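## Task

Carry the red bin, and no other bin, over the benches to the bench edge where three of the arms are mounted, then place the hook next to that bin lying flat on the bench with its handle sticking out past that same edge. Every other object must finish resting on whatever it rests on now. Anything held in place only by a robot at the end does not count. When finished, open the grippers and pull the arms away.

## Robot and tools

ROBOTS. Four identical i2rt Big YAM arms, named arm1, arm2, arm3 and arm4. Each has six revolute joints, a two-finger gripper and a wrist camera. Three of the arms stand along one bench edge; that edge is the target side. Two fixed room cameras, room_a and room_b (672x504), watch the scene; wrist cameras are fisheye, 616x616. With joints 1 and 6 at zero and the hand level pointing forward, the wrist camera rides on top of the hand looking toward the fingertips. Reach is roughly 1.0 m from the joint1 axis.

FRAMES. One shared scene frame, origin on the floor, +z up. The hand point is midway between the fingertips; the hand's z axis runs along the fingers and the fingers close along its y axis. Each arm's foot pose is never printed, so hand poses in results depend on it. Calls themselves only use joint angles.

execute_actions. Argument actions is a list holding exactly one action object, or empty (empty just returns states and pictures). The action object has optional keys arm1..arm4; under each goes joints, an object mapping joint names to absolute targets (not offsets). Names and ranges: joint1_rad -2.879..2.879 (base yaw, positive counter-clockwise from above, 0 = direction the foot faces); joint2_rad 0..3.141 (shoulder, 0 = upper arm pointing back about level, increasing lifts it up then forward); joint3_rad 0..3.019 (elbow, 0 = folded, increasing opens); joint4_rad -1.692..1.57 (hand pitch, positive tips fingers up); joint5_rad -1.57..1.57 (hand sideways swing, positive to the arm's right); joint6_rad -2.094..2.094 (hand roll, positive clockwise viewed from behind the hand); gripper_m 0..0.093 metres, the fingertip gap. Done tolerances: ±0.045, ±0.14, ±0.09, ±0.055, ±0.03, ±0.035 rad and ±0.003 m. Any subset of joints and arms may be named; all named motions start together and finish independently. An omitted joint or arm may keep pushing toward an earlier target. Joints move at different speeds, so the hand can sweep a wide arc between postures; add intermediate postures when near objects or other arms. An unknown key or out-of-range number rejects the whole call and nothing moves. Optional cameras: list of camera names (or "all"); omitted/null means all, [] means none.

RESULT LINES. Each robot's state includes joint_positions, joint torques (raw drive output with per-arm offset, scale and noise, nonzero even in free air) and joint_status. Status words: off_target (stopped away from target, may still push), contact_stop or time_out (target dropped, joint holds where it stopped, except a time_out joint that still pushes toward a target near its position, listed in on_its_own), not_followed (a self/inter-arm collision check withheld the arm's targets; the gripper part still runs, and the arm may retry the withheld targets on later actions until they pass), limit_stop_at_motor_heat (after an overheat stop; resend the target). on_its_own lists what the call did not command; its held at value is the target held, not the actual position. The pictures line gives the order of the returned images. If a result reports a stop, later motion calls in the same reply are skipped.

wait: seconds, 0 to 10; commands nothing and returns the same as an empty action. zoom_image: camera (one camera name) and region [x0, y0, x1, y1] in pixels from the image's top-left, at most 504x504, on that camera's latest full image. read_manual: optional section, only "licences"; returns URDF licence text and moves nothing. finished_scene: scene, the integer number of the current scene; ends it permanently and reports whether the goal was met, then gives the next task.

ORDER. Look first (empty action with cameras), locate the right bin and the hook, plan which arms grasp and hand over the bin across the benches, place it at the target edge, then grasp the hook and lay it flat beside the bin with the handle protruding over the edge. Open grippers, move arms clear, confirm with a picture, then call finished_scene.

AVOID. Dropping, slamming or flinging objects; knocking anything off the work area or onto the floor (ends the scene). Moving other objects off their supports. Arms pressing hard against each other (ends the run); the collision check ignores fingers, gripper housings and wrist cameras and can react late. The arm does not stop on contact and keeps pushing; to relieve a push, command the joint its reported position. Long loaded holds heat motors: MOTOR HOT appears from 85 °C, and at 100 °C the arm goes limp and falls (OVER-TEMPERATURE FAULT). Tiny target changes near the current position may produce no motion. A joint carrying a load may sag. Loose objects may occasionally get nudged by an outside disturbance.

Each tool is called after "Request:" by a JSON object that holds its "op" and its "data", one argument or row to a line.

## Session

Request:
{"op": "execute_actions", "data": {
  "actions": []
}}

Scene clock: 0.00 s.
Joint torques (N m, as the arm reports them, + toward a larger angle): no reading
Motor temperatures (°C, as the motors report them): arm1=[21 23 23 21 21 21] | arm2=[23 23 21 21 22 21] | arm3=[20 23 22 21 23 23] | arm4=[21 21 22 21 23 23]
arm1.joint_positions: joint1_rad=-0.773 joint2_rad=+0.369 joint3_rad=+1.589 joint4_rad=-1.388 joint5_rad=+0.042 joint6_rad=+0.572 gripper_m=+0.095
arm1.joint_status: not commanded
arm1.hand: x=-0.6487 y=-0.5520 z=+1.4186 quat_wxyz=(-0.532, +0.023, -0.766, -0.360) (m; scene frame)
arm2.joint_positions: joint1_rad=-0.761 joint2_rad=+0.637 joint3_rad=+1.636 joint4_rad=-1.459 joint5_rad=-0.036 joint6_rad=-0.392 gripper_m=+0.095
arm2.joint_status: not commanded
arm2.hand: x=+0.3349 y=-0.4455 z=+1.4115 quat_wxyz=(-0.506, +0.536, -0.656, -0.163) (m; scene frame)
arm3.joint_positions: joint1_rad=+0.238 joint2_rad=+0.330 joint3_rad=+1.647 joint4_rad=-1.417 joint5_rad=+0.102 joint6_rad=+0.696 gripper_m=+0.094
arm3.joint_status: not commanded
arm3.hand: x=+1.2133 y=-0.5796 z=+1.4392 quat_wxyz=(-0.263, +0.348, -0.651, -0.622) (m; scene frame)
arm4.joint_positions: joint1_rad=-0.500 joint2_rad=+0.513 joint3_rad=+1.408 joint4_rad=-1.552 joint5_rad=+0.256 joint6_rad=+0.541 gripper_m=+0.094
arm4.joint_status: not commanded
arm4.hand: x=-0.8517 y=+1.6829 z=+1.2688 quat_wxyz=(-0.228, -0.879, -0.151, +0.392) (m; scene frame)
pictures: arm1_cam_wrist, arm2_cam_wrist, arm3_cam_wrist, arm4_cam_wrist, room_a, room_b
Images, in order (width x height): arm1_cam_wrist 616x616, arm2_cam_wrist 616x616, arm3_cam_wrist 616x616, arm4_cam_wrist 616x616, room_a 672x504, room_b 672x504.

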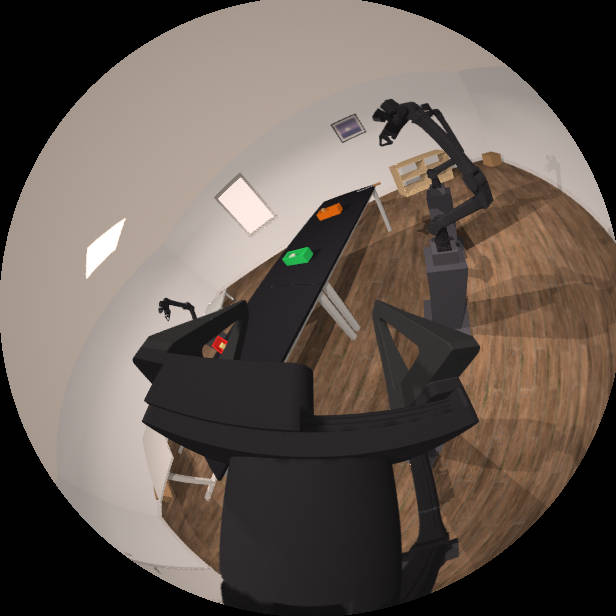

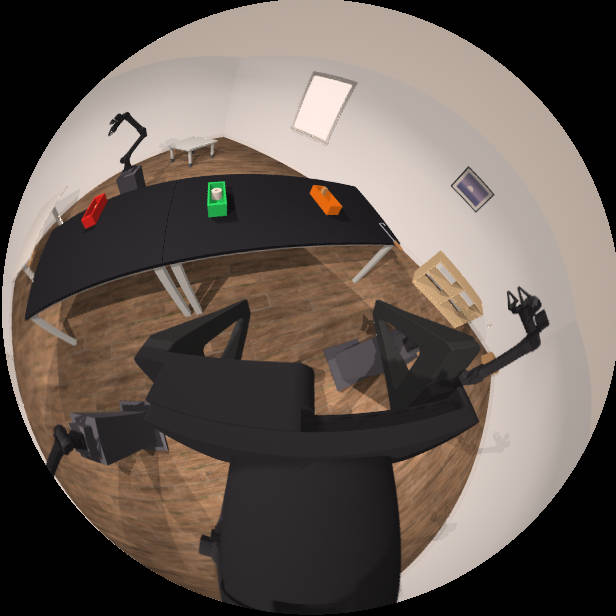

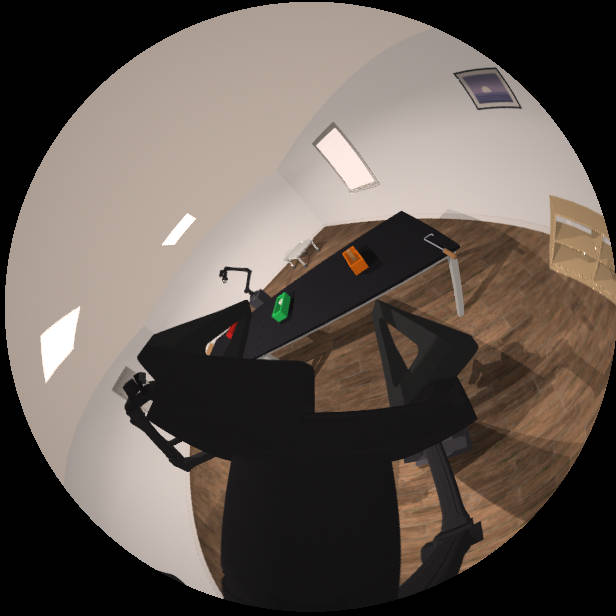

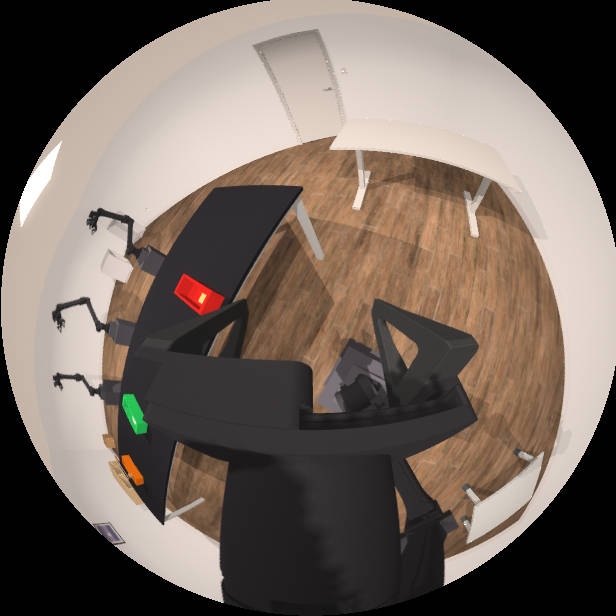

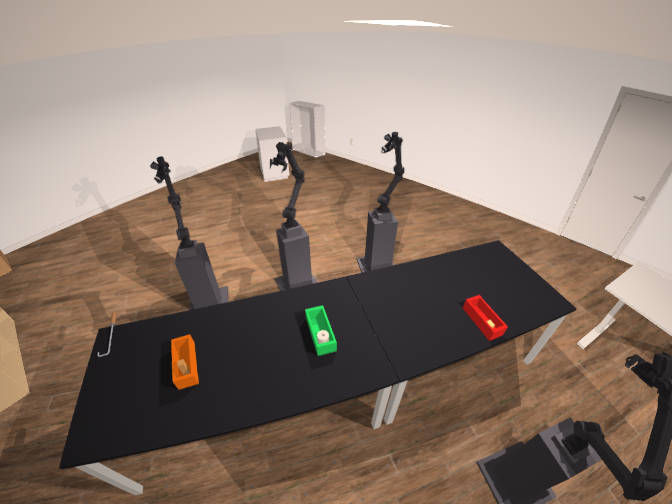

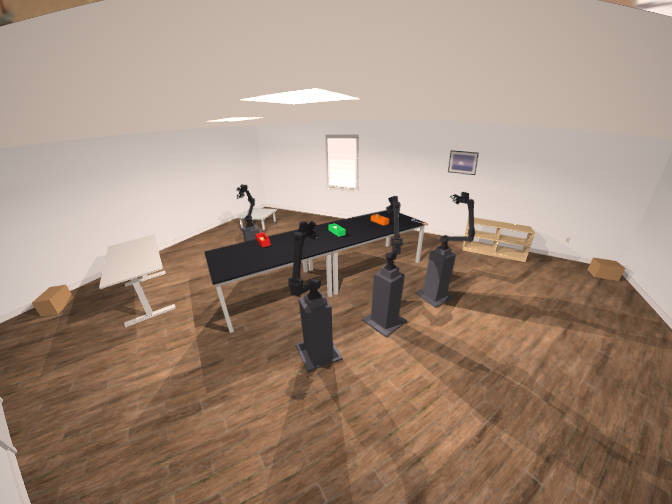

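Request:
{"op": "execute_actions", "data": {
  "actions": [
    {"arm3":{"joints":{"joint1_rad":-0.7,"joint2_rad":1.5,"joint3_rad":1.5,"joint4_rad":-0.8,"joint5_rad":0,"joint6_rad":0}},"arm4":{"joints":{"joint1_rad":-0.1,"joint2_rad":1.5,"joint3_rad":1.5,"joint4_rad":-0.8,"joint5_rad":0,"joint6_rad":0}},"arm1":{"joints":{"joint1_rad":0.2,"joint2_rad":1.5,"joint3_rad":1.5,"joint4_rad":-0.8,"joint5_rad":0,"joint6_rad":0}}}
  ]
}}

Request:
{"op": "zoom_image", "data": {
  "camera": "room_a",
  "region": [60,270,220,390]
}}

Scene clock: 16.53 s.
Joint torques (N m, as the arm reports them, + toward a larger angle): arm1=[ -1.29 -14.    12.38   3.31   0.09   0.01] | arm2=[-0.6   3.41  7.31  2.29 -0.16  0.01] | arm3=[  1.76 -15.82  12.54   2.33   0.04  -0.12] | arm4=[  1.24 -13.85  10.83   1.83  -0.03  -0.23]
Motor temperatures (°C, as the motors report them): arm1=[21 23 25 22 21 21] | arm2=[23 23 23 21 22 21] | arm3=[20 23 23 21 23 23] | arm4=[21 21 27 21 23 23]
arm1.joint_positions: joint1_rad=+0.210 joint2_rad=+1.507 joint3_rad=+1.490 joint4_rad=-0.822 joint5_rad=+0.000 joint6_rad=+0.012 gripper_m=+0.095
arm1.joint_status: all done
arm1.hand: x=-0.7564 y=+0.0208 z=+1.0911 quat_wxyz=(-0.237, +0.682, -0.639, -0.265) (m; scene frame)
arm2.joint_positions: joint1_rad=-0.761 joint2_rad=+0.637 joint3_rad=+1.636 joint4_rad=-1.459 joint5_rad=-0.036 joint6_rad=-0.392 gripper_m=+0.095
arm2.joint_status: not commanded
arm2.hand: x=+0.3349 y=-0.4455 z=+1.4115 quat_wxyz=(-0.506, +0.536, -0.656, -0.163) (m; scene frame)
arm3.joint_positions: joint1_rad=-0.710 joint2_rad=+1.505 joint3_rad=+1.490 joint4_rad=-0.812 joint5_rad=-0.001 joint6_rad=+0.009 gripper_m=+0.094
arm3.joint_status: all done
arm3.hand: x=+1.6222 y=-0.1573 z=+1.1103 quat_wxyz=(-0.337, +0.365, -0.855, -0.151) (m; scene frame)
arm4.joint_positions: joint1_rad=-0.101 joint2_rad=+1.508 joint3_rad=+1.486 joint4_rad=-0.817 joint5_rad=+0.002 joint6_rad=+0.016 gripper_m=+0.094
arm4.joint_status: all done
arm4.hand: x=-0.8304 y=+1.1850 z=+1.0664 quat_wxyz=(-0.236, -0.716, -0.598, +0.272) (m; scene frame)
pictures: arm1_cam_wrist, arm2_cam_wrist, arm3_cam_wrist, arm4_cam_wrist, room_a, room_b
Images, in order (width x height): arm1_cam_wrist 616x616, arm2_cam_wrist 616x616, arm3_cam_wrist 616x616, arm4_cam_wrist 616x616, room_a 672x504, room_b 672x504.

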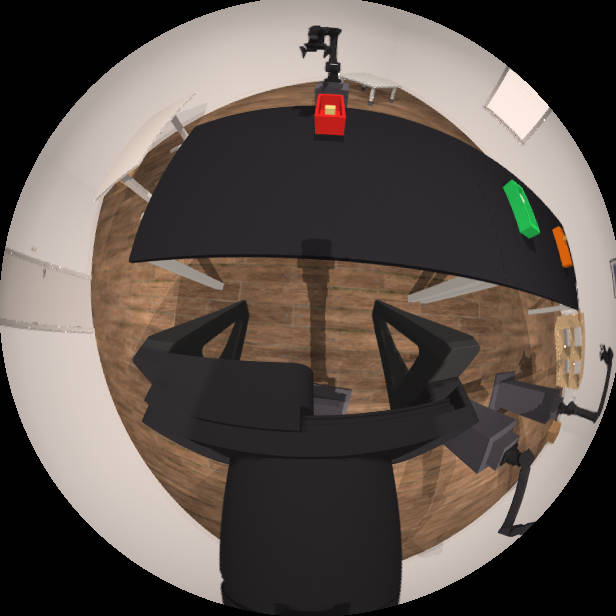

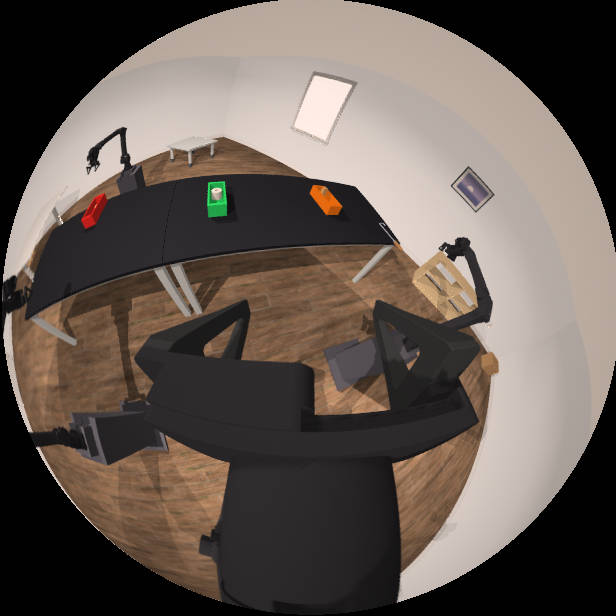

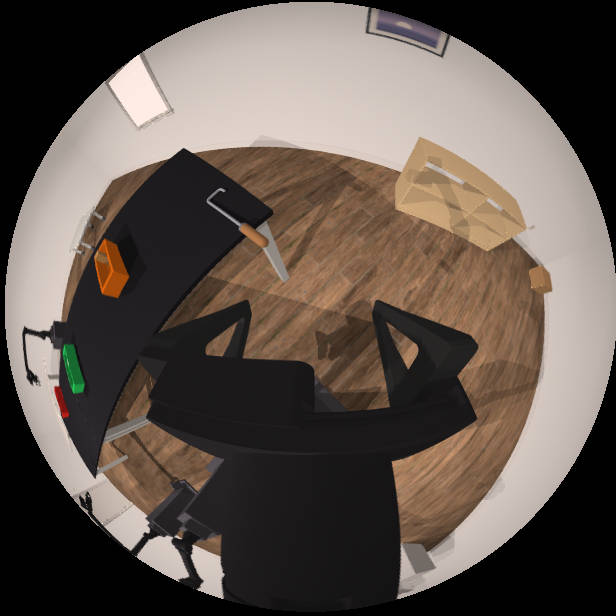

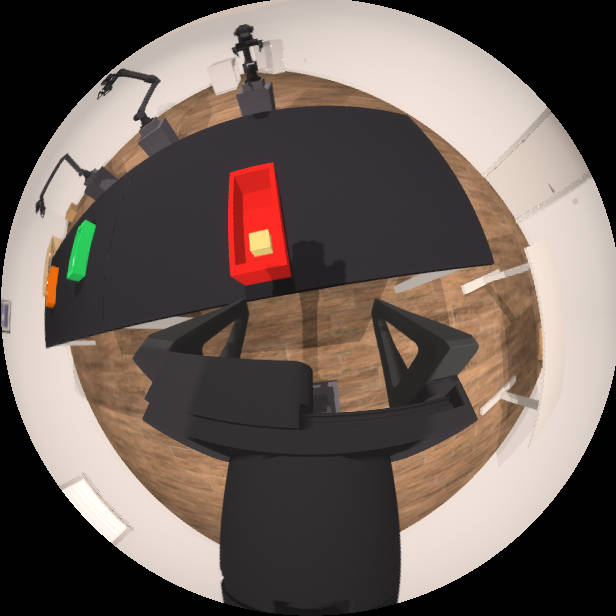

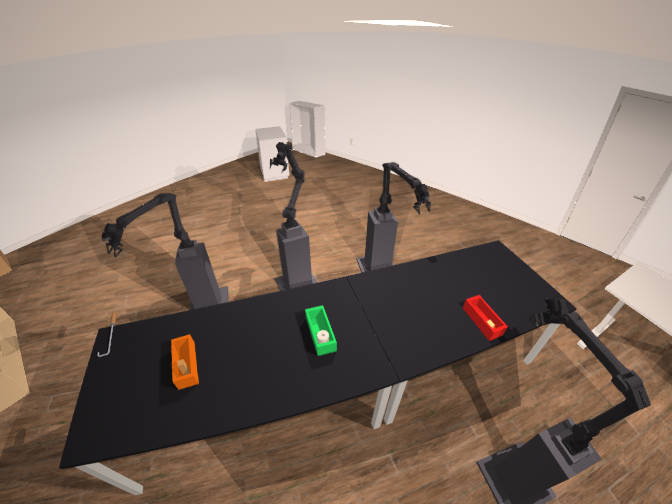

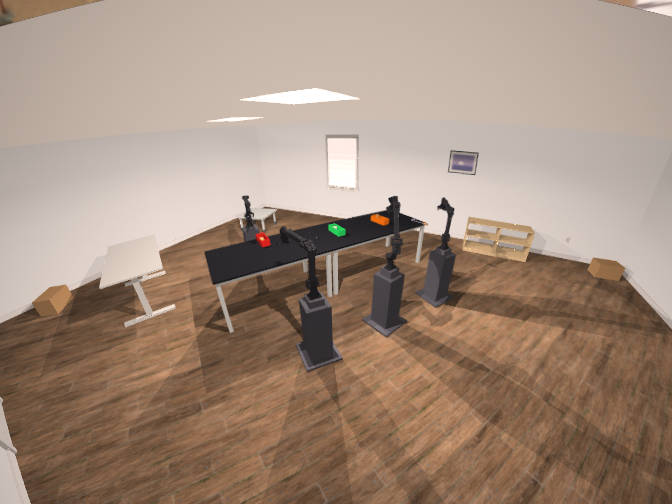

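Region (60, 270, 220, 390) of room_a's 672x504 image, scaled by 3.150, with more detail than that image has; it fills the top 378 rows of this view, and the rest is white.

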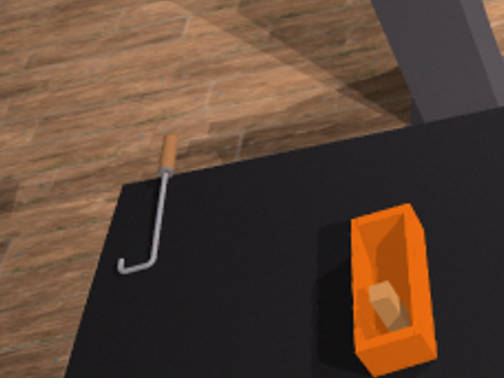

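Request:
{"op": "execute_actions", "data": {
  "actions": [
    {"arm3":{"joints":{"joint1_rad":-0.759,"joint2_rad":2.496,"joint3_rad":1.542,"joint4_rad":0.97,"joint5_rad":-0.804}},"arm4":{"joints":{"joint1_rad":0.055,"joint2_rad":1.9,"joint3_rad":0.75,"joint4_rad":1.15}}}
  ],
  "cameras": ["arm3_cam_wrist","arm4_cam_wrist","room_a"]
}}

Scene clock: 31.03 s.
Joint torques (N m, as the arm reports them, + toward a larger angle): arm1=[ -1.28 -13.97  12.37   3.24   0.09  -0.01] | arm2=[-0.58  3.44  7.28  2.39 -0.16  0.02] | arm3=[  1.23 -24.5    8.98   2.58  -0.11  -0.13] | arm4=[  0.95 -13.4    4.35   2.25   0.07  -0.22]
Motor temperatures (°C, as the motors report them): arm1=[21 24 28 22 21 21] | arm2=[23 23 24 21 22 21] | arm3=[20 25 27 21 23 23] | arm4=[21 23 30 21 23 23]
arm1.joint_positions: joint1_rad=+0.210 joint2_rad=+1.507 joint3_rad=+1.490 joint4_rad=-0.822 joint5_rad=+0.000 joint6_rad=+0.011 gripper_m=+0.095
arm1.joint_status: not commanded
arm1.hand: x=-0.7564 y=+0.0208 z=+1.0911 quat_wxyz=(-0.237, +0.682, -0.639, -0.265) (m; scene frame)
arm2.joint_positions: joint1_rad=-0.761 joint2_rad=+0.637 joint3_rad=+1.636 joint4_rad=-1.459 joint5_rad=-0.036 joint6_rad=-0.392 gripper_m=+0.095
arm2.joint_status: not commanded
arm2.hand: x=+0.3349 y=-0.4455 z=+1.4115 quat_wxyz=(-0.506, +0.536, -0.656, -0.163) (m; scene frame)
arm3.joint_positions: joint1_rad=-0.760 joint2_rad=+2.491 joint3_rad=+1.527 joint4_rad=+0.956 joint5_rad=-0.801 joint6_rad=+0.008 gripper_m=+0.094
arm3.joint_status: all done
arm3.hand: x=+1.6774 y=+0.0270 z=+0.7769 quat_wxyz=(-0.501, +0.495, -0.501, -0.503) (m; scene frame)
arm4.joint_positions: joint1_rad=+0.057 joint2_rad=+1.900 joint3_rad=+0.761 joint4_rad=+1.130 joint5_rad=-0.001 joint6_rad=+0.014 gripper_m=+0.094
arm4.joint_status: all done
arm4.hand: x=-0.7334 y=+1.1734 z=+0.8632 quat_wxyz=(-0.503, -0.505, -0.496, +0.496) (m; scene frame)
pictures: arm3_cam_wrist, arm4_cam_wrist, room_a
Images, in order (width x height): arm3_cam_wrist 616x616, arm4_cam_wrist 616x616, room_a 672x504.

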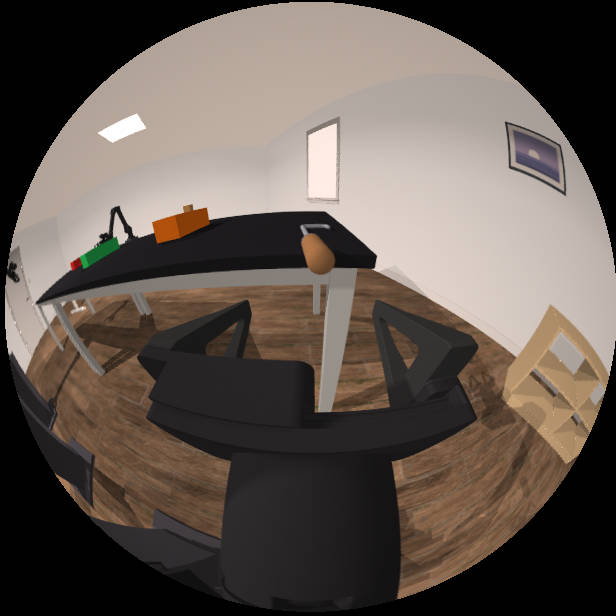

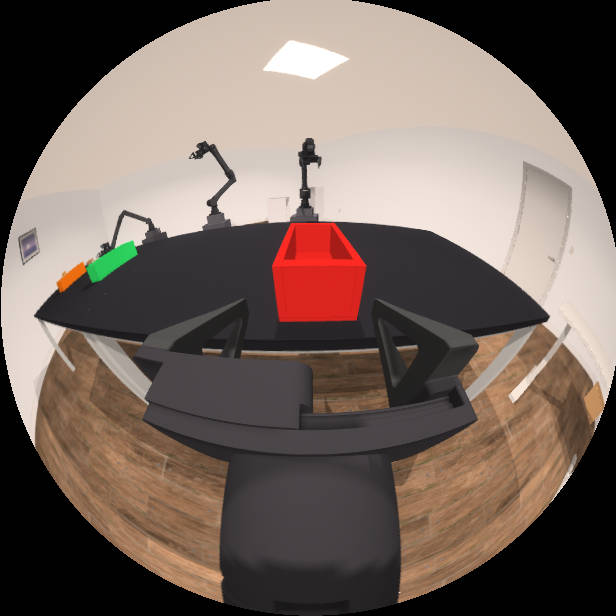

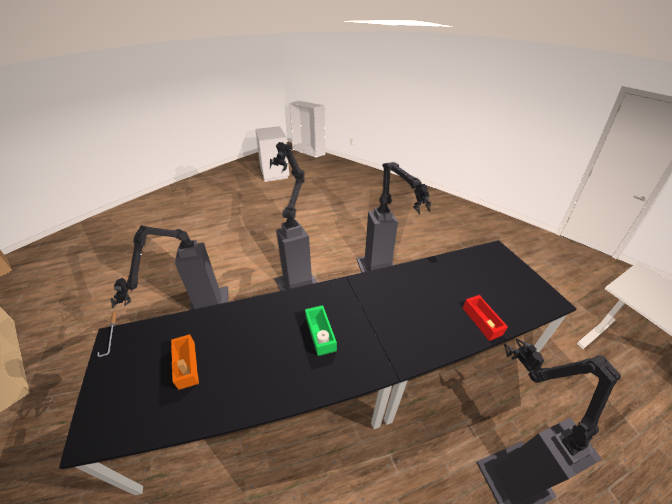

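Request:
{"op": "execute_actions", "data": {
  "actions": [
    {"arm3":{"joints":{"joint1_rad":-0.668,"joint2_rad":2.638,"joint3_rad":1.896,"joint4_rad":0.76,"joint5_rad":-0.74}},"arm4":{"joints":{"joint1_rad":0.04,"joint2_rad":2.099,"joint3_rad":1.0,"joint4_rad":1.11,"gripper_m":0.05}}}
  ],
  "cameras": ["arm3_cam_wrist","arm4_cam_wrist","room_b"]
}}

Request:
{"op": "zoom_image", "data": {
  "camera": "room_b",
  "region": [390,200,470,250]
}}

Scene clock: 44.77 s.
Joint torques (N m, as the arm reports them, + toward a larger angle): arm1=[ -1.3  -13.96  12.38   3.25   0.1   -0.01] | arm2=[-0.34  3.34  7.13  2.36 -0.16  0.02] | arm3=[ -0.03 -27.09  12.14   1.66   0.11  -0.14] | arm4=[  0.69 -14.95   8.01   1.09   0.07  -0.22]
Motor temperatures (°C, as the motors report them): arm1=[21 25 30 22 21 21] | arm2=[23 23 24 21 22 21] | arm3=[20 27 27 21 23 23] | arm4=[21 24 27 21 23 23]
arm1.joint_positions: joint1_rad=+0.210 joint2_rad=+1.507 joint3_rad=+1.490 joint4_rad=-0.822 joint5_rad=+0.000 joint6_rad=+0.011 gripper_m=+0.095
arm1.joint_status: not commanded
arm1.hand: x=-0.7564 y=+0.0208 z=+1.0911 quat_wxyz=(-0.237, +0.682, -0.639, -0.265) (m; scene frame)
arm2.joint_positions: joint1_rad=-0.761 joint2_rad=+0.637 joint3_rad=+1.636 joint4_rad=-1.459 joint5_rad=-0.036 joint6_rad=-0.392 gripper_m=+0.095
arm2.joint_status: not commanded
arm2.hand: x=+0.3349 y=-0.4455 z=+1.4115 quat_wxyz=(-0.506, +0.536, -0.656, -0.163) (m; scene frame)
arm3.joint_positions: joint1_rad=-0.661 joint2_rad=+2.629 joint3_rad=+1.860 joint4_rad=+0.765 joint5_rad=-0.742 joint6_rad=+0.008 gripper_m=+0.094
arm3.joint_status: all done
arm3.hand: x=+1.6733 y=+0.1306 z=+0.7787 quat_wxyz=(-0.492, +0.506, -0.489, -0.513) (m; scene frame)
arm4.joint_positions: joint1_rad=+0.045 joint2_rad=+2.086 joint3_rad=+0.961 joint4_rad=+1.120 joint5_rad=-0.001 joint6_rad=+0.014 gripper_m=+0.050
arm4.joint_status: all done
arm4.hand: x=-0.7415 y=+1.1092 z=+0.8264 quat_wxyz=(-0.501, -0.507, -0.492, +0.500) (m; scene frame)
pictures: arm3_cam_wrist, arm4_cam_wrist, room_b
Images, in order (width x height): arm3_cam_wrist 616x616, arm4_cam_wrist 616x616, room_b 672x504.

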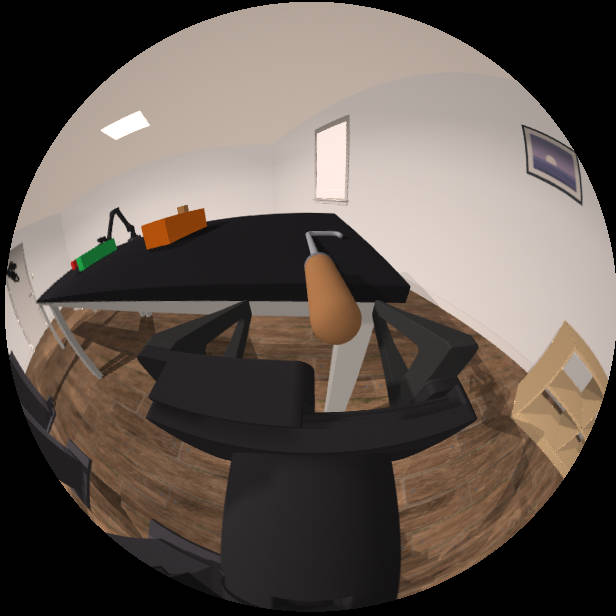

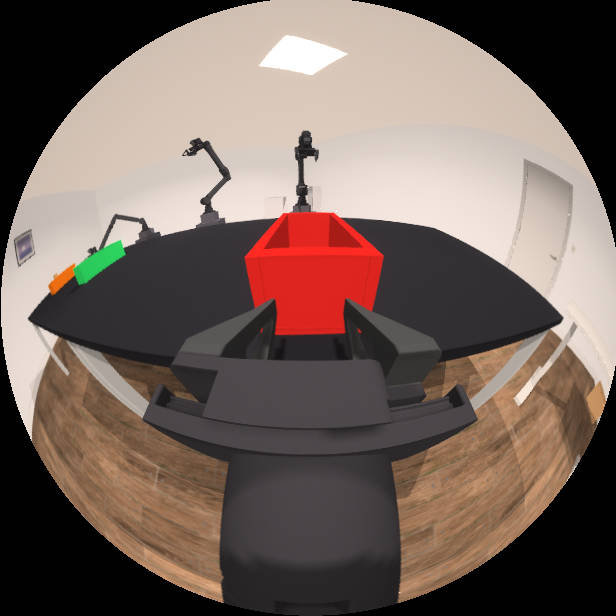

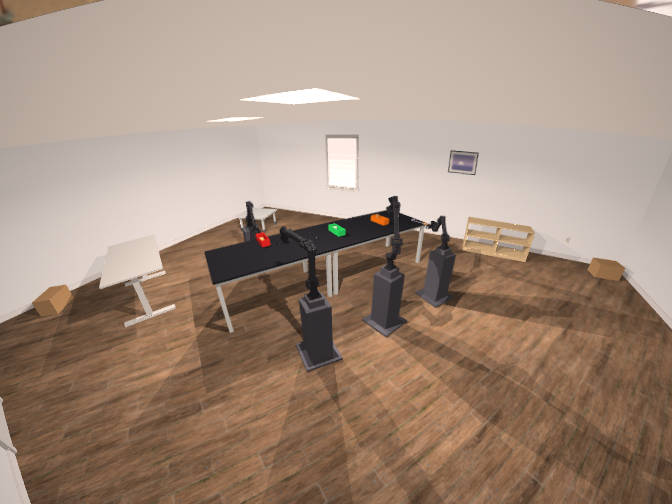

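Region (390, 200, 470, 250) of room_b's 672x504 image, scaled by 6.300, with more detail than that image has; it fills the top 315 rows of this view, and the rest is white.

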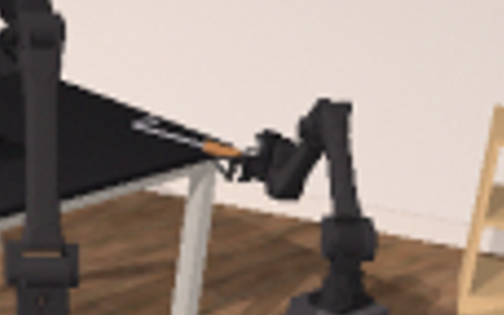

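Request:
{"op": "execute_actions", "data": {
  "actions": [
    {"arm3":{"joints":{"joint1_rad":-0.645,"joint2_rad":2.732,"joint3_rad":2.115,"joint4_rad":0.635,"joint5_rad":-0.76}},"arm4":{"joints":{"joint2_rad":2.23,"joint3_rad":1.3,"joint4_rad":0.95}}}
  ],
  "cameras": []
}}

Request:
{"op": "execute_actions", "data": {
  "actions": [
    {"arm3":{"joints":{"gripper_m":0.0}},"arm4":{"joints":{"joint2_rad":2.355,"joint3_rad":1.59,"joint4_rad":0.78}}}
  ],
  "cameras": ["arm3_cam_wrist","room_a"]
}}

Scene clock: 52.80 s.
Joint torques (N m, as the arm reports them, + toward a larger angle): arm1=[ -1.28 -13.98  12.38   3.24   0.1   -0.01] | arm2=[-0.68  3.36  7.27  2.5  -0.17  0.03] | arm3=[  1.7  -28.04  13.48   1.65  -0.1   -0.12] | arm4=[  0.69 -17.93   9.19   1.     0.08  -0.22]
Motor temperatures (°C, as the motors report them): arm1=[21 25 31 22 21 21] | arm2=[23 23 24 21 22 21] | arm3=[20 28 28 21 23 23] | arm4=[21 25 28 21 23 23]
arm1.joint_positions: joint1_rad=+0.210 joint2_rad=+1.507 joint3_rad=+1.490 joint4_rad=-0.822 joint5_rad=+0.000 joint6_rad=+0.011 gripper_m=+0.095
arm1.joint_status: not commanded
arm1.hand: x=-0.7564 y=+0.0208 z=+1.0911 quat_wxyz=(-0.237, +0.682, -0.639, -0.265) (m; scene frame)
arm2.joint_positions: joint1_rad=-0.761 joint2_rad=+0.637 joint3_rad=+1.636 joint4_rad=-1.459 joint5_rad=-0.036 joint6_rad=-0.392 gripper_m=+0.095
arm2.joint_status: not commanded
arm2.hand: x=+0.3349 y=-0.4455 z=+1.4115 quat_wxyz=(-0.506, +0.536, -0.656, -0.163) (m; scene frame)
arm3.joint_positions: joint1_rad=-0.655 joint2_rad=+2.714 joint3_rad=+2.072 joint4_rad=+0.642 joint5_rad=-0.757 joint6_rad=+0.008 gripper_m=+0.094
arm3.joint_status: all done
arm3.hand: x=+1.6927 y=+0.1642 z=+0.7851 quat_wxyz=(-0.488, +0.511, -0.483, -0.518) (m; scene frame)
arm4.joint_positions: joint1_rad=+0.045 joint2_rad=+2.217 joint3_rad=+1.261 joint4_rad=+0.961 joint5_rad=-0.001 joint6_rad=+0.013 gripper_m=+0.050
arm4.joint_status: all done
arm4.hand: x=-0.7428 y=+1.0171 z=+0.8274 quat_wxyz=(-0.504, -0.505, -0.490, +0.502) (m; scene frame)
pictures: none
No camera images: the call's "cameras" was empty. Leave "cameras" out to get every camera's image.

Scene clock: 53.83 s.
Joint torques (N m, as the arm reports them, + toward a larger angle): arm1=[ -1.29 -13.97  12.38   3.23   0.1   -0.01] | arm2=[-0.53  3.23  7.25  2.39 -0.16  0.03] | arm3=[  1.28 -27.69  13.56   1.64   0.02  -0.12] | arm4=[  0.69 -19.68  10.97   1.     0.08  -0.21]
Motor temperatures (°C, as the motors report them): arm1=[21 25 31 22 21 21] | arm2=[23 23 24 21 22 21] | arm3=[20 28 28 21 23 23] | arm4=[21 25 29 21 23 23]
arm1.joint_positions: joint1_rad=+0.210 joint2_rad=+1.507 joint3_rad=+1.490 joint4_rad=-0.822 joint5_rad=+0.000 joint6_rad=+0.011 gripper_m=+0.095
arm1.joint_status: not commanded
arm1.hand: x=-0.7564 y=+0.0208 z=+1.0911 quat_wxyz=(-0.237, +0.682, -0.639, -0.265) (m; scene frame)
arm2.joint_positions: joint1_rad=-0.761 joint2_rad=+0.637 joint3_rad=+1.636 joint4_rad=-1.459 joint5_rad=-0.036 joint6_rad=-0.392 gripper_m=+0.095
arm2.joint_status: not commanded
arm2.hand: x=+0.3349 y=-0.4455 z=+1.4115 quat_wxyz=(-0.506, +0.536, -0.656, -0.163) (m; scene frame)
arm3.joint_positions: joint1_rad=-0.654 joint2_rad=+2.714 joint3_rad=+2.072 joint4_rad=+0.641 joint5_rad=-0.760 joint6_rad=+0.007 gripper_m=+0.031
arm3.joint_status: gripper_m off_target (ended at +0.031, target +0.000)
arm3.hand: x=+1.6917 y=+0.1647 z=+0.7852 quat_wxyz=(-0.487, +0.512, -0.482, -0.519) (m; scene frame)
arm4.joint_positions: joint1_rad=+0.045 joint2_rad=+2.337 joint3_rad=+1.543 joint4_rad=+0.792 joint5_rad=-0.001 joint6_rad=+0.013 gripper_m=+0.050
arm4.joint_status: all done
arm4.hand: x=-0.7439 y=+0.9405 z=+0.8303 quat_wxyz=(-0.502, -0.506, -0.491, +0.500) (m; scene frame)
pictures: arm3_cam_wrist, room_a
Images, in order (width x height): arm3_cam_wrist 616x616, room_a 672x504.

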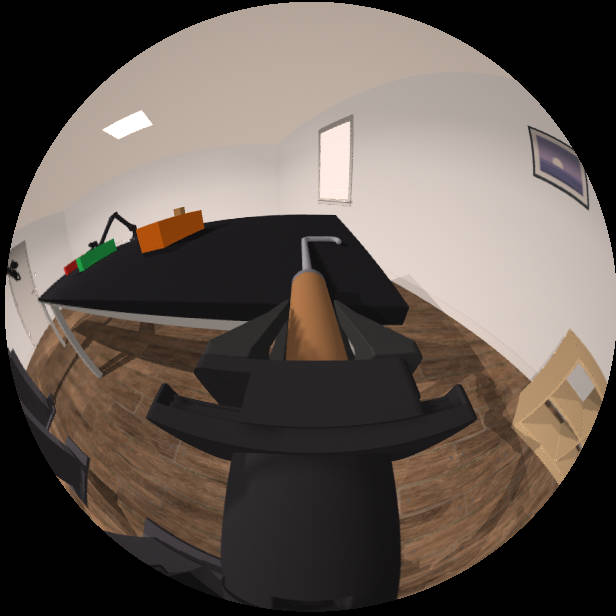

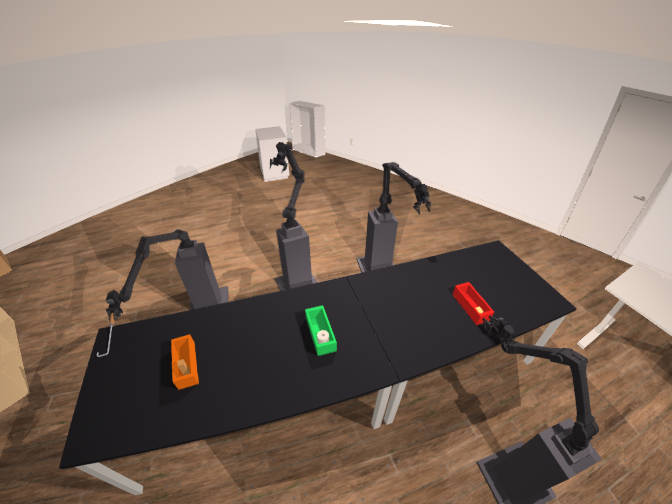

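Request:
{"op": "execute_actions", "data": {
  "actions": [
    {"arm3":{"joints":{"joint2_rad":2.3,"joint4_rad":0.24}},"arm4":{"joints":{"joint2_rad":2.585,"joint3_rad":2.065,"joint4_rad":0.53}}}
  ],
  "cameras": ["arm3_cam_wrist"]
}}

Request:
{"op": "execute_actions", "data": {
  "actions": [
    {"arm3":{"joints":{"joint1_rad":0.735,"joint5_rad":0.69}},"arm4":{"joints":{"joint2_rad":2.86,"joint3_rad":2.63,"joint4_rad":0.24}}}
  ],
  "cameras": []
}}

Request:
{"op": "execute_actions", "data": {
  "actions": [
    {"arm3":{"joints":{"joint2_rad":2.69,"joint4_rad":0.63}},"arm4":{"joints":{"joint2_rad":3.0,"joint3_rad":2.92,"joint4_rad":0.09}}}
  ],
  "cameras": ["arm3_cam_wrist","room_a","arm1_cam_wrist"]
}}

Scene clock: 62.70 s.
Joint torques (N m, as the arm reports them, + toward a larger angle): arm1=[ -1.32 -14.01  12.38   3.24   0.1   -0.01] | arm2=[-0.54  3.55  7.29  2.41 -0.14  0.  ] | arm3=[  1.11 -31.09  14.88   2.87  -0.04  -0.03] | arm4=[  0.75 -21.89  12.84   1.02   0.08  -0.19]
Motor temperatures (°C, as the motors report them): arm1=[21 26 31 22 21 21] | arm2=[23 23 24 21 22 21] | arm3=[20 30 30 21 23 23] | arm4=[21 27 32 21 23 23]
arm1.joint_positions: joint1_rad=+0.210 joint2_rad=+1.507 joint3_rad=+1.490 joint4_rad=-0.822 joint5_rad=+0.000 joint6_rad=+0.011 gripper_m=+0.095
arm1.joint_status: not commanded
arm1.hand: x=-0.7564 y=+0.0208 z=+1.0911 quat_wxyz=(-0.237, +0.682, -0.639, -0.265) (m; scene frame)
arm2.joint_positions: joint1_rad=-0.761 joint2_rad=+0.637 joint3_rad=+1.636 joint4_rad=-1.459 joint5_rad=-0.036 joint6_rad=-0.392 gripper_m=+0.095
arm2.joint_status: not commanded
arm2.hand: x=+0.3349 y=-0.4455 z=+1.4115 quat_wxyz=(-0.506, +0.536, -0.656, -0.163) (m; scene frame)
arm3.joint_positions: joint1_rad=-0.651 joint2_rad=+2.334 joint3_rad=+2.076 joint4_rad=+0.221 joint5_rad=-0.760 joint6_rad=+0.000 gripper_m=+0.031
arm3.joint_status: all done
arm3.hand: x=+1.6891 y=+0.1638 z=+1.0405 quat_wxyz=(-0.475, +0.515, -0.492, -0.517) (m; scene frame)
arm4.joint_positions: joint1_rad=+0.045 joint2_rad=+2.555 joint3_rad=+2.009 joint4_rad=+0.542 joint5_rad=-0.001 joint6_rad=+0.011 gripper_m=+0.050
arm4.joint_status: all done
arm4.hand: x=-0.7454 y=+0.8403 z=+0.8315 quat_wxyz=(-0.500, -0.506, -0.493, +0.500) (m; scene frame)
pictures: arm3_cam_wrist
Images, in order (width x height): arm3_cam_wrist 616x616.

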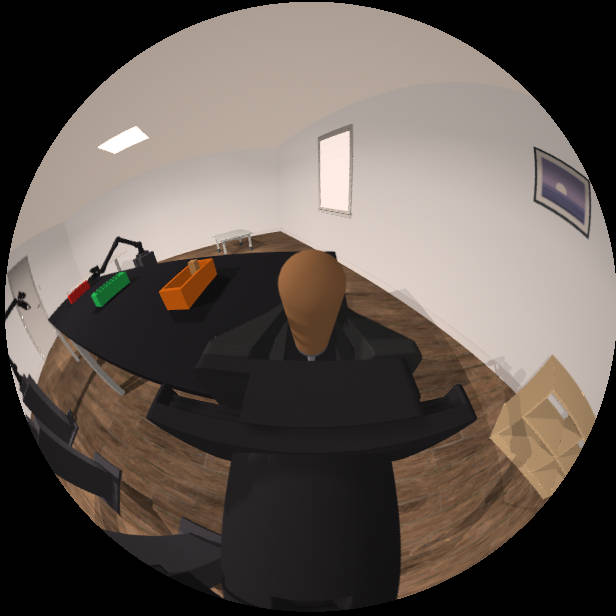

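Scene clock: 65.30 s.
Joint torques (N m, as the arm reports them, + toward a larger angle): arm1=[ -1.3  -13.97  12.38   3.26   0.09  -0.01] | arm2=[-0.81  3.41  7.3   2.44 -0.18 -0.01] | arm3=[ -0.52 -30.97  14.87   2.88  -0.01  -0.08] | arm4=[  0.71 -23.92  14.41   1.03   0.07  -0.19]
Motor temperatures (°C, as the motors report them): arm1=[21 26 31 22 21 21] | arm2=[23 23 25 21 22 21] | arm3=[20 30 31 21 23 23] | arm4=[21 27 34 21 23 23]
arm1.joint_positions: joint1_rad=+0.210 joint2_rad=+1.507 joint3_rad=+1.490 joint4_rad=-0.822 joint5_rad=+0.000 joint6_rad=+0.011 gripper_m=+0.095
arm1.joint_status: not commanded
arm1.hand: x=-0.7564 y=+0.0208 z=+1.0911 quat_wxyz=(-0.237, +0.682, -0.639, -0.265) (m; scene frame)
arm2.joint_positions: joint1_rad=-0.761 joint2_rad=+0.637 joint3_rad=+1.636 joint4_rad=-1.459 joint5_rad=-0.036 joint6_rad=-0.392 gripper_m=+0.095
arm2.joint_status: not commanded
arm2.hand: x=+0.3349 y=-0.4455 z=+1.4115 quat_wxyz=(-0.506, +0.536, -0.656, -0.163) (m; scene frame)
arm3.joint_positions: joint1_rad=+0.741 joint2_rad=+2.332 joint3_rad=+2.076 joint4_rad=+0.221 joint5_rad=+0.691 joint6_rad=+0.004 gripper_m=+0.031
arm3.joint_status: all done
arm3.hand: x=+0.7038 y=+0.1636 z=+1.0370 quat_wxyz=(-0.501, +0.511, -0.496, -0.492) (m; scene frame)
arm4.joint_positions: joint1_rad=+0.045 joint2_rad=+2.827 joint3_rad=+2.567 joint4_rad=+0.251 joint5_rad=-0.001 joint6_rad=+0.011 gripper_m=+0.050
arm4.joint_status: all done
arm4.hand: x=-0.7465 y=+0.7696 z=+0.8312 quat_wxyz=(-0.500, -0.507, -0.494, +0.499) (m; scene frame)
pictures: none
No camera images: the call's "cameras" was empty. Leave "cameras" out to get every camera's image.

Scene clock: 66.70 s.
Joint torques (N m, as the arm reports them, + toward a larger angle): arm1=[ -1.3  -13.99  12.37   3.24   0.1   -0.01] | arm2=[-0.64  3.55  7.17  2.38 -0.18  0.05] | arm3=[  0.13 -31.94  11.22   2.48  -0.02   0.07] | arm4=[  0.72 -24.36  14.87   1.05   0.07  -0.19]
Motor temperatures (°C, as the motors report them): arm1=[21 26 31 22 21 21] | arm2=[23 23 25 21 22 21] | arm3=[20 30 31 21 23 23] | arm4=[21 28 35 21 23 23]
arm1.joint_positions: joint1_rad=+0.210 joint2_rad=+1.507 joint3_rad=+1.490 joint4_rad=-0.822 joint5_rad=+0.000 joint6_rad=+0.011 gripper_m=+0.095
arm1.joint_status: not commanded
arm1.hand: x=-0.7564 y=+0.0208 z=+1.0911 quat_wxyz=(-0.237, +0.682, -0.639, -0.265) (m; scene frame)
arm2.joint_positions: joint1_rad=-0.761 joint2_rad=+0.637 joint3_rad=+1.636 joint4_rad=-1.459 joint5_rad=-0.036 joint6_rad=-0.392 gripper_m=+0.095
arm2.joint_status: not commanded
arm2.hand: x=+0.3349 y=-0.4455 z=+1.4115 quat_wxyz=(-0.506, +0.536, -0.656, -0.163) (m; scene frame)
arm3.joint_positions: joint1_rad=+0.741 joint2_rad=+2.715 joint3_rad=+2.101 joint4_rad=+0.619 joint5_rad=+0.690 joint6_rad=-0.009 gripper_m=+0.031
arm3.joint_status: all done
arm3.hand: x=+0.7016 y=+0.1709 z=+0.7898 quat_wxyz=(-0.505, +0.500, -0.491, -0.503) (m; scene frame)
arm4.joint_positions: joint1_rad=+0.045 joint2_rad=+2.970 joint3_rad=+2.854 joint4_rad=+0.101 joint5_rad=-0.001 joint6_rad=+0.011 gripper_m=+0.050
arm4.joint_status: all done
arm4.hand: x=-0.7467 y=+0.7557 z=+0.8290 quat_wxyz=(-0.498, -0.509, -0.495, +0.498) (m; scene frame)
pictures: arm1_cam_wrist, arm3_cam_wrist, room_a
Images, in order (width x height): arm1_cam_wrist 616x616, arm3_cam_wrist 616x616, room_a 672x504.

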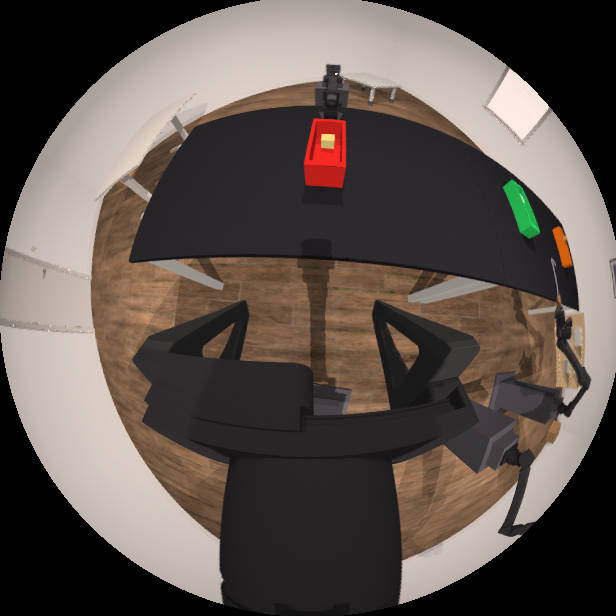

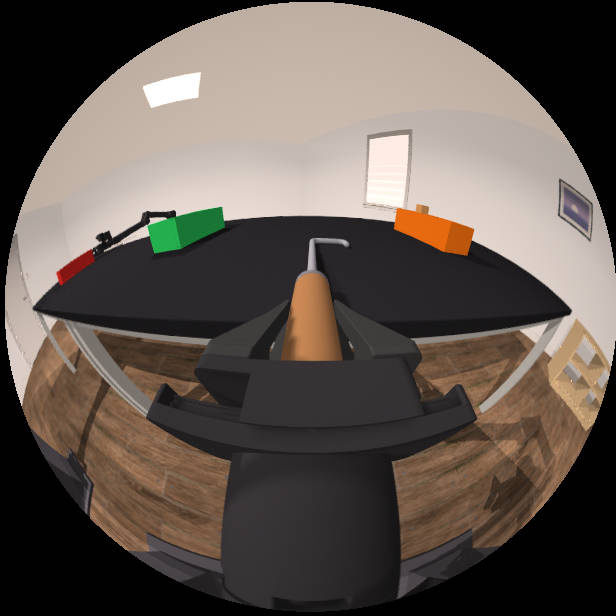

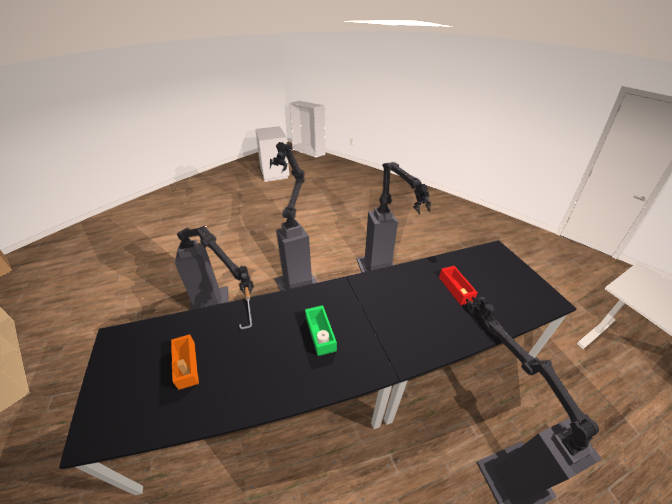

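Request:
{"op": "execute_actions", "data": {
  "actions": [
    {"arm3":{"joints":{"gripper_m":0.09}},"arm4":{"joints":{"joint2_rad":2.55,"joint3_rad":2.05,"joint4_rad":0.53}}}
  ],
  "cameras": []
}}

Request:
{"op": "execute_actions", "data": {
  "actions": [
    {"arm3":{"joints":{"joint2_rad":2.3,"joint4_rad":0.24}},"arm4":{"joints":{"joint2_rad":1.2,"joint3_rad":1.2,"joint4_rad":-0.5}}}
  ],
  "cameras": []
}}

Request:
{"op": "execute_actions", "data": {
  "actions": [
    {"arm3":{"joints":{"joint1_rad":-0.4,"joint2_rad":1,"joint3_rad":1.2}},"arm2":{"joints":{"joint1_rad":-0.944,"joint4_rad":0.97,"joint3_rad":1.52,"joint5_rad":-0.795,"joint6_rad":1.57,"gripper_m":0.075}}}
  ],
  "cameras": []
}}

Request:
{"op": "execute_actions", "data": {
  "actions": [
    {"arm2":{"joints":{"joint2_rad":2.47}}}
  ],
  "cameras": ["arm2_cam_wrist","room_a"]
}}

Scene clock: 83.73 s.
Joint torques (N m, as the arm reports them, + toward a larger angle): arm1=[ -1.32 -14.02  12.37   3.25   0.1   -0.01] | arm2=[-0.55  3.4   7.37  2.45 -0.17 -0.02] | arm3=[ -0.27 -29.66  11.24   2.41  -0.02   0.04] | arm4=[  0.74 -23.87   8.92   1.53   0.07  -0.19]
Motor temperatures (°C, as the motors report them): arm1=[21 26 32 22 21 21] | arm2=[23 23 25 21 22 21] | arm3=[20 32 30 21 23 23] | arm4=[21 32 41 21 23 23]
arm1.joint_positions: joint1_rad=+0.210 joint2_rad=+1.507 joint3_rad=+1.490 joint4_rad=-0.822 joint5_rad=+0.000 joint6_rad=+0.011 gripper_m=+0.095
arm1.joint_status: not commanded
arm1.hand: x=-0.7564 y=+0.0208 z=+1.0911 quat_wxyz=(-0.237, +0.682, -0.639, -0.265) (m; scene frame)
arm2.joint_positions: joint1_rad=-0.761 joint2_rad=+0.637 joint3_rad=+1.636 joint4_rad=-1.459 joint5_rad=-0.036 joint6_rad=-0.392 gripper_m=+0.095
arm2.joint_status: not commanded
arm2.hand: x=+0.3349 y=-0.4455 z=+1.4115 quat_wxyz=(-0.506, +0.536, -0.656, -0.163) (m; scene frame)
arm3.joint_positions: joint1_rad=+0.741 joint2_rad=+2.692 joint3_rad=+2.101 joint4_rad=+0.619 joint5_rad=+0.690 joint6_rad=-0.008 gripper_m=+0.090
arm3.joint_status: all done
arm3.hand: x=+0.6998 y=+0.1726 z=+0.8103 quat_wxyz=(-0.506, +0.492, -0.491, -0.511) (m; scene frame)
arm4.joint_positions: joint1_rad=+0.045 joint2_rad=+2.548 joint3_rad=+2.052 joint4_rad=+0.527 joint5_rad=-0.001 joint6_rad=+0.011 gripper_m=+0.050
arm4.joint_status: all done
arm4.hand: x=-0.7456 y=+0.8323 z=+0.8595 quat_wxyz=(-0.509, -0.497, -0.484, +0.509) (m; scene frame)
pictures: none
No camera images: the call's "cameras" was empty. Leave "cameras" out to get every camera's image.

Scene clock: 85.57 s.
Joint torques (N m, as the arm reports them, + toward a larger angle): arm1=[ -1.26 -13.98  12.38   3.25   0.1   -0.01] | arm2=[-0.75  3.72  7.29  2.33 -0.16  0.  ] | arm3=[  0.21 -27.47  11.64   1.78  -0.03   0.07] | arm4=[ 0.62 -8.26  8.8   0.94  0.08 -0.19]
Motor temperatures (°C, as the motors report them): arm1=[21 26 32 22 21 21] | arm2=[23 23 25 21 22 21] | arm3=[20 32 30 21 23 23] | arm4=[21 32 40 21 23 23]
arm1.joint_positions: joint1_rad=+0.210 joint2_rad=+1.507 joint3_rad=+1.490 joint4_rad=-0.822 joint5_rad=+0.000 joint6_rad=+0.011 gripper_m=+0.095
arm1.joint_status: not commanded
arm1.hand: x=-0.7564 y=+0.0208 z=+1.0911 quat_wxyz=(-0.237, +0.682, -0.639, -0.265) (m; scene frame)
arm2.joint_positions: joint1_rad=-0.761 joint2_rad=+0.637 joint3_rad=+1.636 joint4_rad=-1.459 joint5_rad=-0.036 joint6_rad=-0.392 gripper_m=+0.095
arm2.joint_status: not commanded
arm2.hand: x=+0.3349 y=-0.4455 z=+1.4115 quat_wxyz=(-0.506, +0.536, -0.656, -0.163) (m; scene frame)
arm3.joint_positions: joint1_rad=+0.741 joint2_rad=+2.297 joint3_rad=+2.114 joint4_rad=+0.243 joint5_rad=+0.690 joint6_rad=-0.008 gripper_m=+0.090
arm3.joint_status: all done
arm3.hand: x=+0.7048 y=+0.1612 z=+1.0947 quat_wxyz=(-0.506, +0.481, -0.490, -0.522) (m; scene frame)
arm4.joint_positions: joint1_rad=+0.045 joint2_rad=+1.184 joint3_rad=+1.217 joint4_rad=-0.487 joint5_rad=-0.001 joint6_rad=+0.011 gripper_m=+0.050
arm4.joint_status: all done
arm4.hand: x=-0.7405 y=+1.2450 z=+1.1569 quat_wxyz=(-0.377, -0.606, -0.590, +0.376) (m; scene frame)
pictures: none
No camera images: the call's "cameras" was empty. Leave "cameras" out to get every camera's image.

Scene clock: 87.90 s.
Joint torques (N m, as the arm reports them, + toward a larger angle): arm1=[ -1.31 -13.99  12.38   3.24   0.1   -0.01] | arm2=[-1.1   4.75  4.78 -0.02  0.18  0.06] | arm3=[ 0.54 -5.08 10.68  1.46 -0.32  0.01] | arm4=[ 0.65 -8.02  8.83  0.95  0.08 -0.19]
Motor temperatures (°C, as the motors report them): arm1=[21 26 32 22 21 21] | arm2=[23 23 25 21 22 21] | arm3=[20 32 30 21 23 23] | arm4=[21 31 39 21 23 23]
arm1.joint_positions: joint1_rad=+0.210 joint2_rad=+1.507 joint3_rad=+1.490 joint4_rad=-0.822 joint5_rad=+0.000 joint6_rad=+0.011 gripper_m=+0.095
arm1.joint_status: not commanded
arm1.hand: x=-0.7564 y=+0.0208 z=+1.0911 quat_wxyz=(-0.237, +0.682, -0.639, -0.265) (m; scene frame)
arm2.joint_positions: joint1_rad=-0.934 joint2_rad=+0.642 joint3_rad=+1.520 joint4_rad=+0.960 joint5_rad=-0.792 joint6_rad=+1.562 gripper_m=+0.075
arm2.joint_status: all done
arm2.hand: x=+0.1120 y=-0.5487 z=+1.6809 quat_wxyz=(-0.404, +0.401, -0.028, -0.822) (m; scene frame)
arm3.joint_positions: joint1_rad=-0.397 joint2_rad=+0.998 joint3_rad=+1.207 joint4_rad=+0.240 joint5_rad=+0.693 joint6_rad=-0.006 gripper_m=+0.090
arm3.joint_status: all done
arm3.hand: x=+1.4851 y=-0.2632 z=+1.4363 quat_wxyz=(-0.772, +0.023, -0.573, -0.275) (m; scene frame)
arm4.joint_positions: joint1_rad=+0.045 joint2_rad=+1.184 joint3_rad=+1.217 joint4_rad=-0.487 joint5_rad=-0.001 joint6_rad=+0.011 gripper_m=+0.050
arm4.joint_status: not commanded
arm4.hand: x=-0.7405 y=+1.2450 z=+1.1569 quat_wxyz=(-0.377, -0.606, -0.590, +0.376) (m; scene frame)
pictures: none
No camera images: the call's "cameras" was empty. Leave "cameras" out to get every camera's image.

Scene clock: 89.93 s.
Joint torques (N m, as the arm reports them, + toward a larger angle): arm1=[ -1.26 -14.01  12.37   3.25   0.1   -0.01] | arm2=[ -1.55 -19.81   6.85   2.19  -0.21  -0.08] | arm3=[ 0.56 -5.57 10.67  1.61 -0.28  0.01] | arm4=[ 0.66 -8.    8.83  0.95  0.08 -0.19]
Motor temperatures (°C, as the motors report them): arm1=[21 26 32 22 21 21] | arm2=[23 23 25 21 22 21] | arm3=[20 31 30 21 23 23] | arm4=[21 30 38 21 23 23]
arm1.joint_positions: joint1_rad=+0.210 joint2_rad=+1.507 joint3_rad=+1.490 joint4_rad=-0.822 joint5_rad=+0.000 joint6_rad=+0.011 gripper_m=+0.095
arm1.joint_status: not commanded
arm1.hand: x=-0.7564 y=+0.0208 z=+1.0911 quat_wxyz=(-0.237, +0.682, -0.639, -0.265) (m; scene frame)
arm2.joint_positions: joint1_rad=-0.934 joint2_rad=+2.471 joint3_rad=+1.515 joint4_rad=+0.970 joint5_rad=-0.793 joint6_rad=+1.565 gripper_m=+0.075
arm2.joint_status: all done
arm2.hand: x=+0.7004 y=+0.0384 z=+0.7976 quat_wxyz=(-0.006, +0.009, -0.701, -0.713) (m; scene frame)
arm3.joint_positions: joint1_rad=-0.397 joint2_rad=+0.998 joint3_rad=+1.207 joint4_rad=+0.240 joint5_rad=+0.693 joint6_rad=-0.006 gripper_m=+0.090
arm3.joint_status: not commanded
arm3.hand: x=+1.4851 y=-0.2632 z=+1.4363 quat_wxyz=(-0.772, +0.023, -0.573, -0.275) (m; scene frame)
arm4.joint_positions: joint1_rad=+0.045 joint2_rad=+1.184 joint3_rad=+1.217 joint4_rad=-0.487 joint5_rad=-0.001 joint6_rad=+0.011 gripper_m=+0.050
arm4.joint_status: not commanded
arm4.hand: x=-0.7405 y=+1.2450 z=+1.1569 quat_wxyz=(-0.377, -0.606, -0.590, +0.376) (m; scene frame)
pictures: arm2_cam_wrist, room_a
Images, in order (width x height): arm2_cam_wrist 616x616, room_a 672x504.

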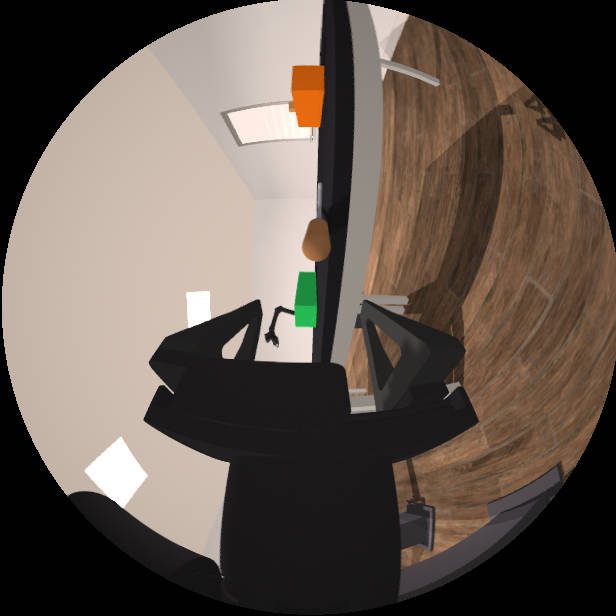

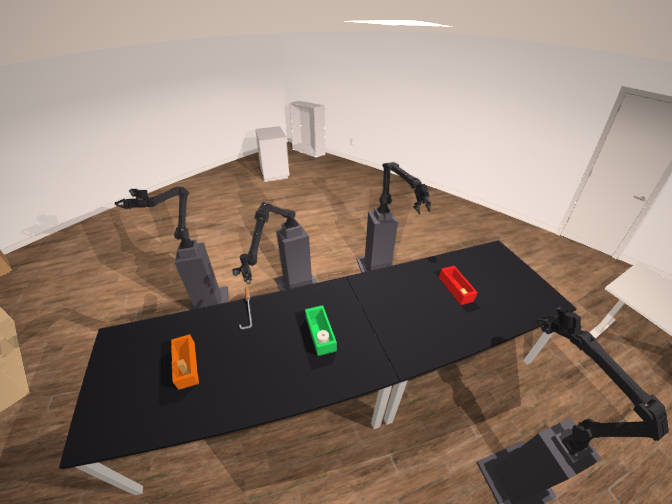

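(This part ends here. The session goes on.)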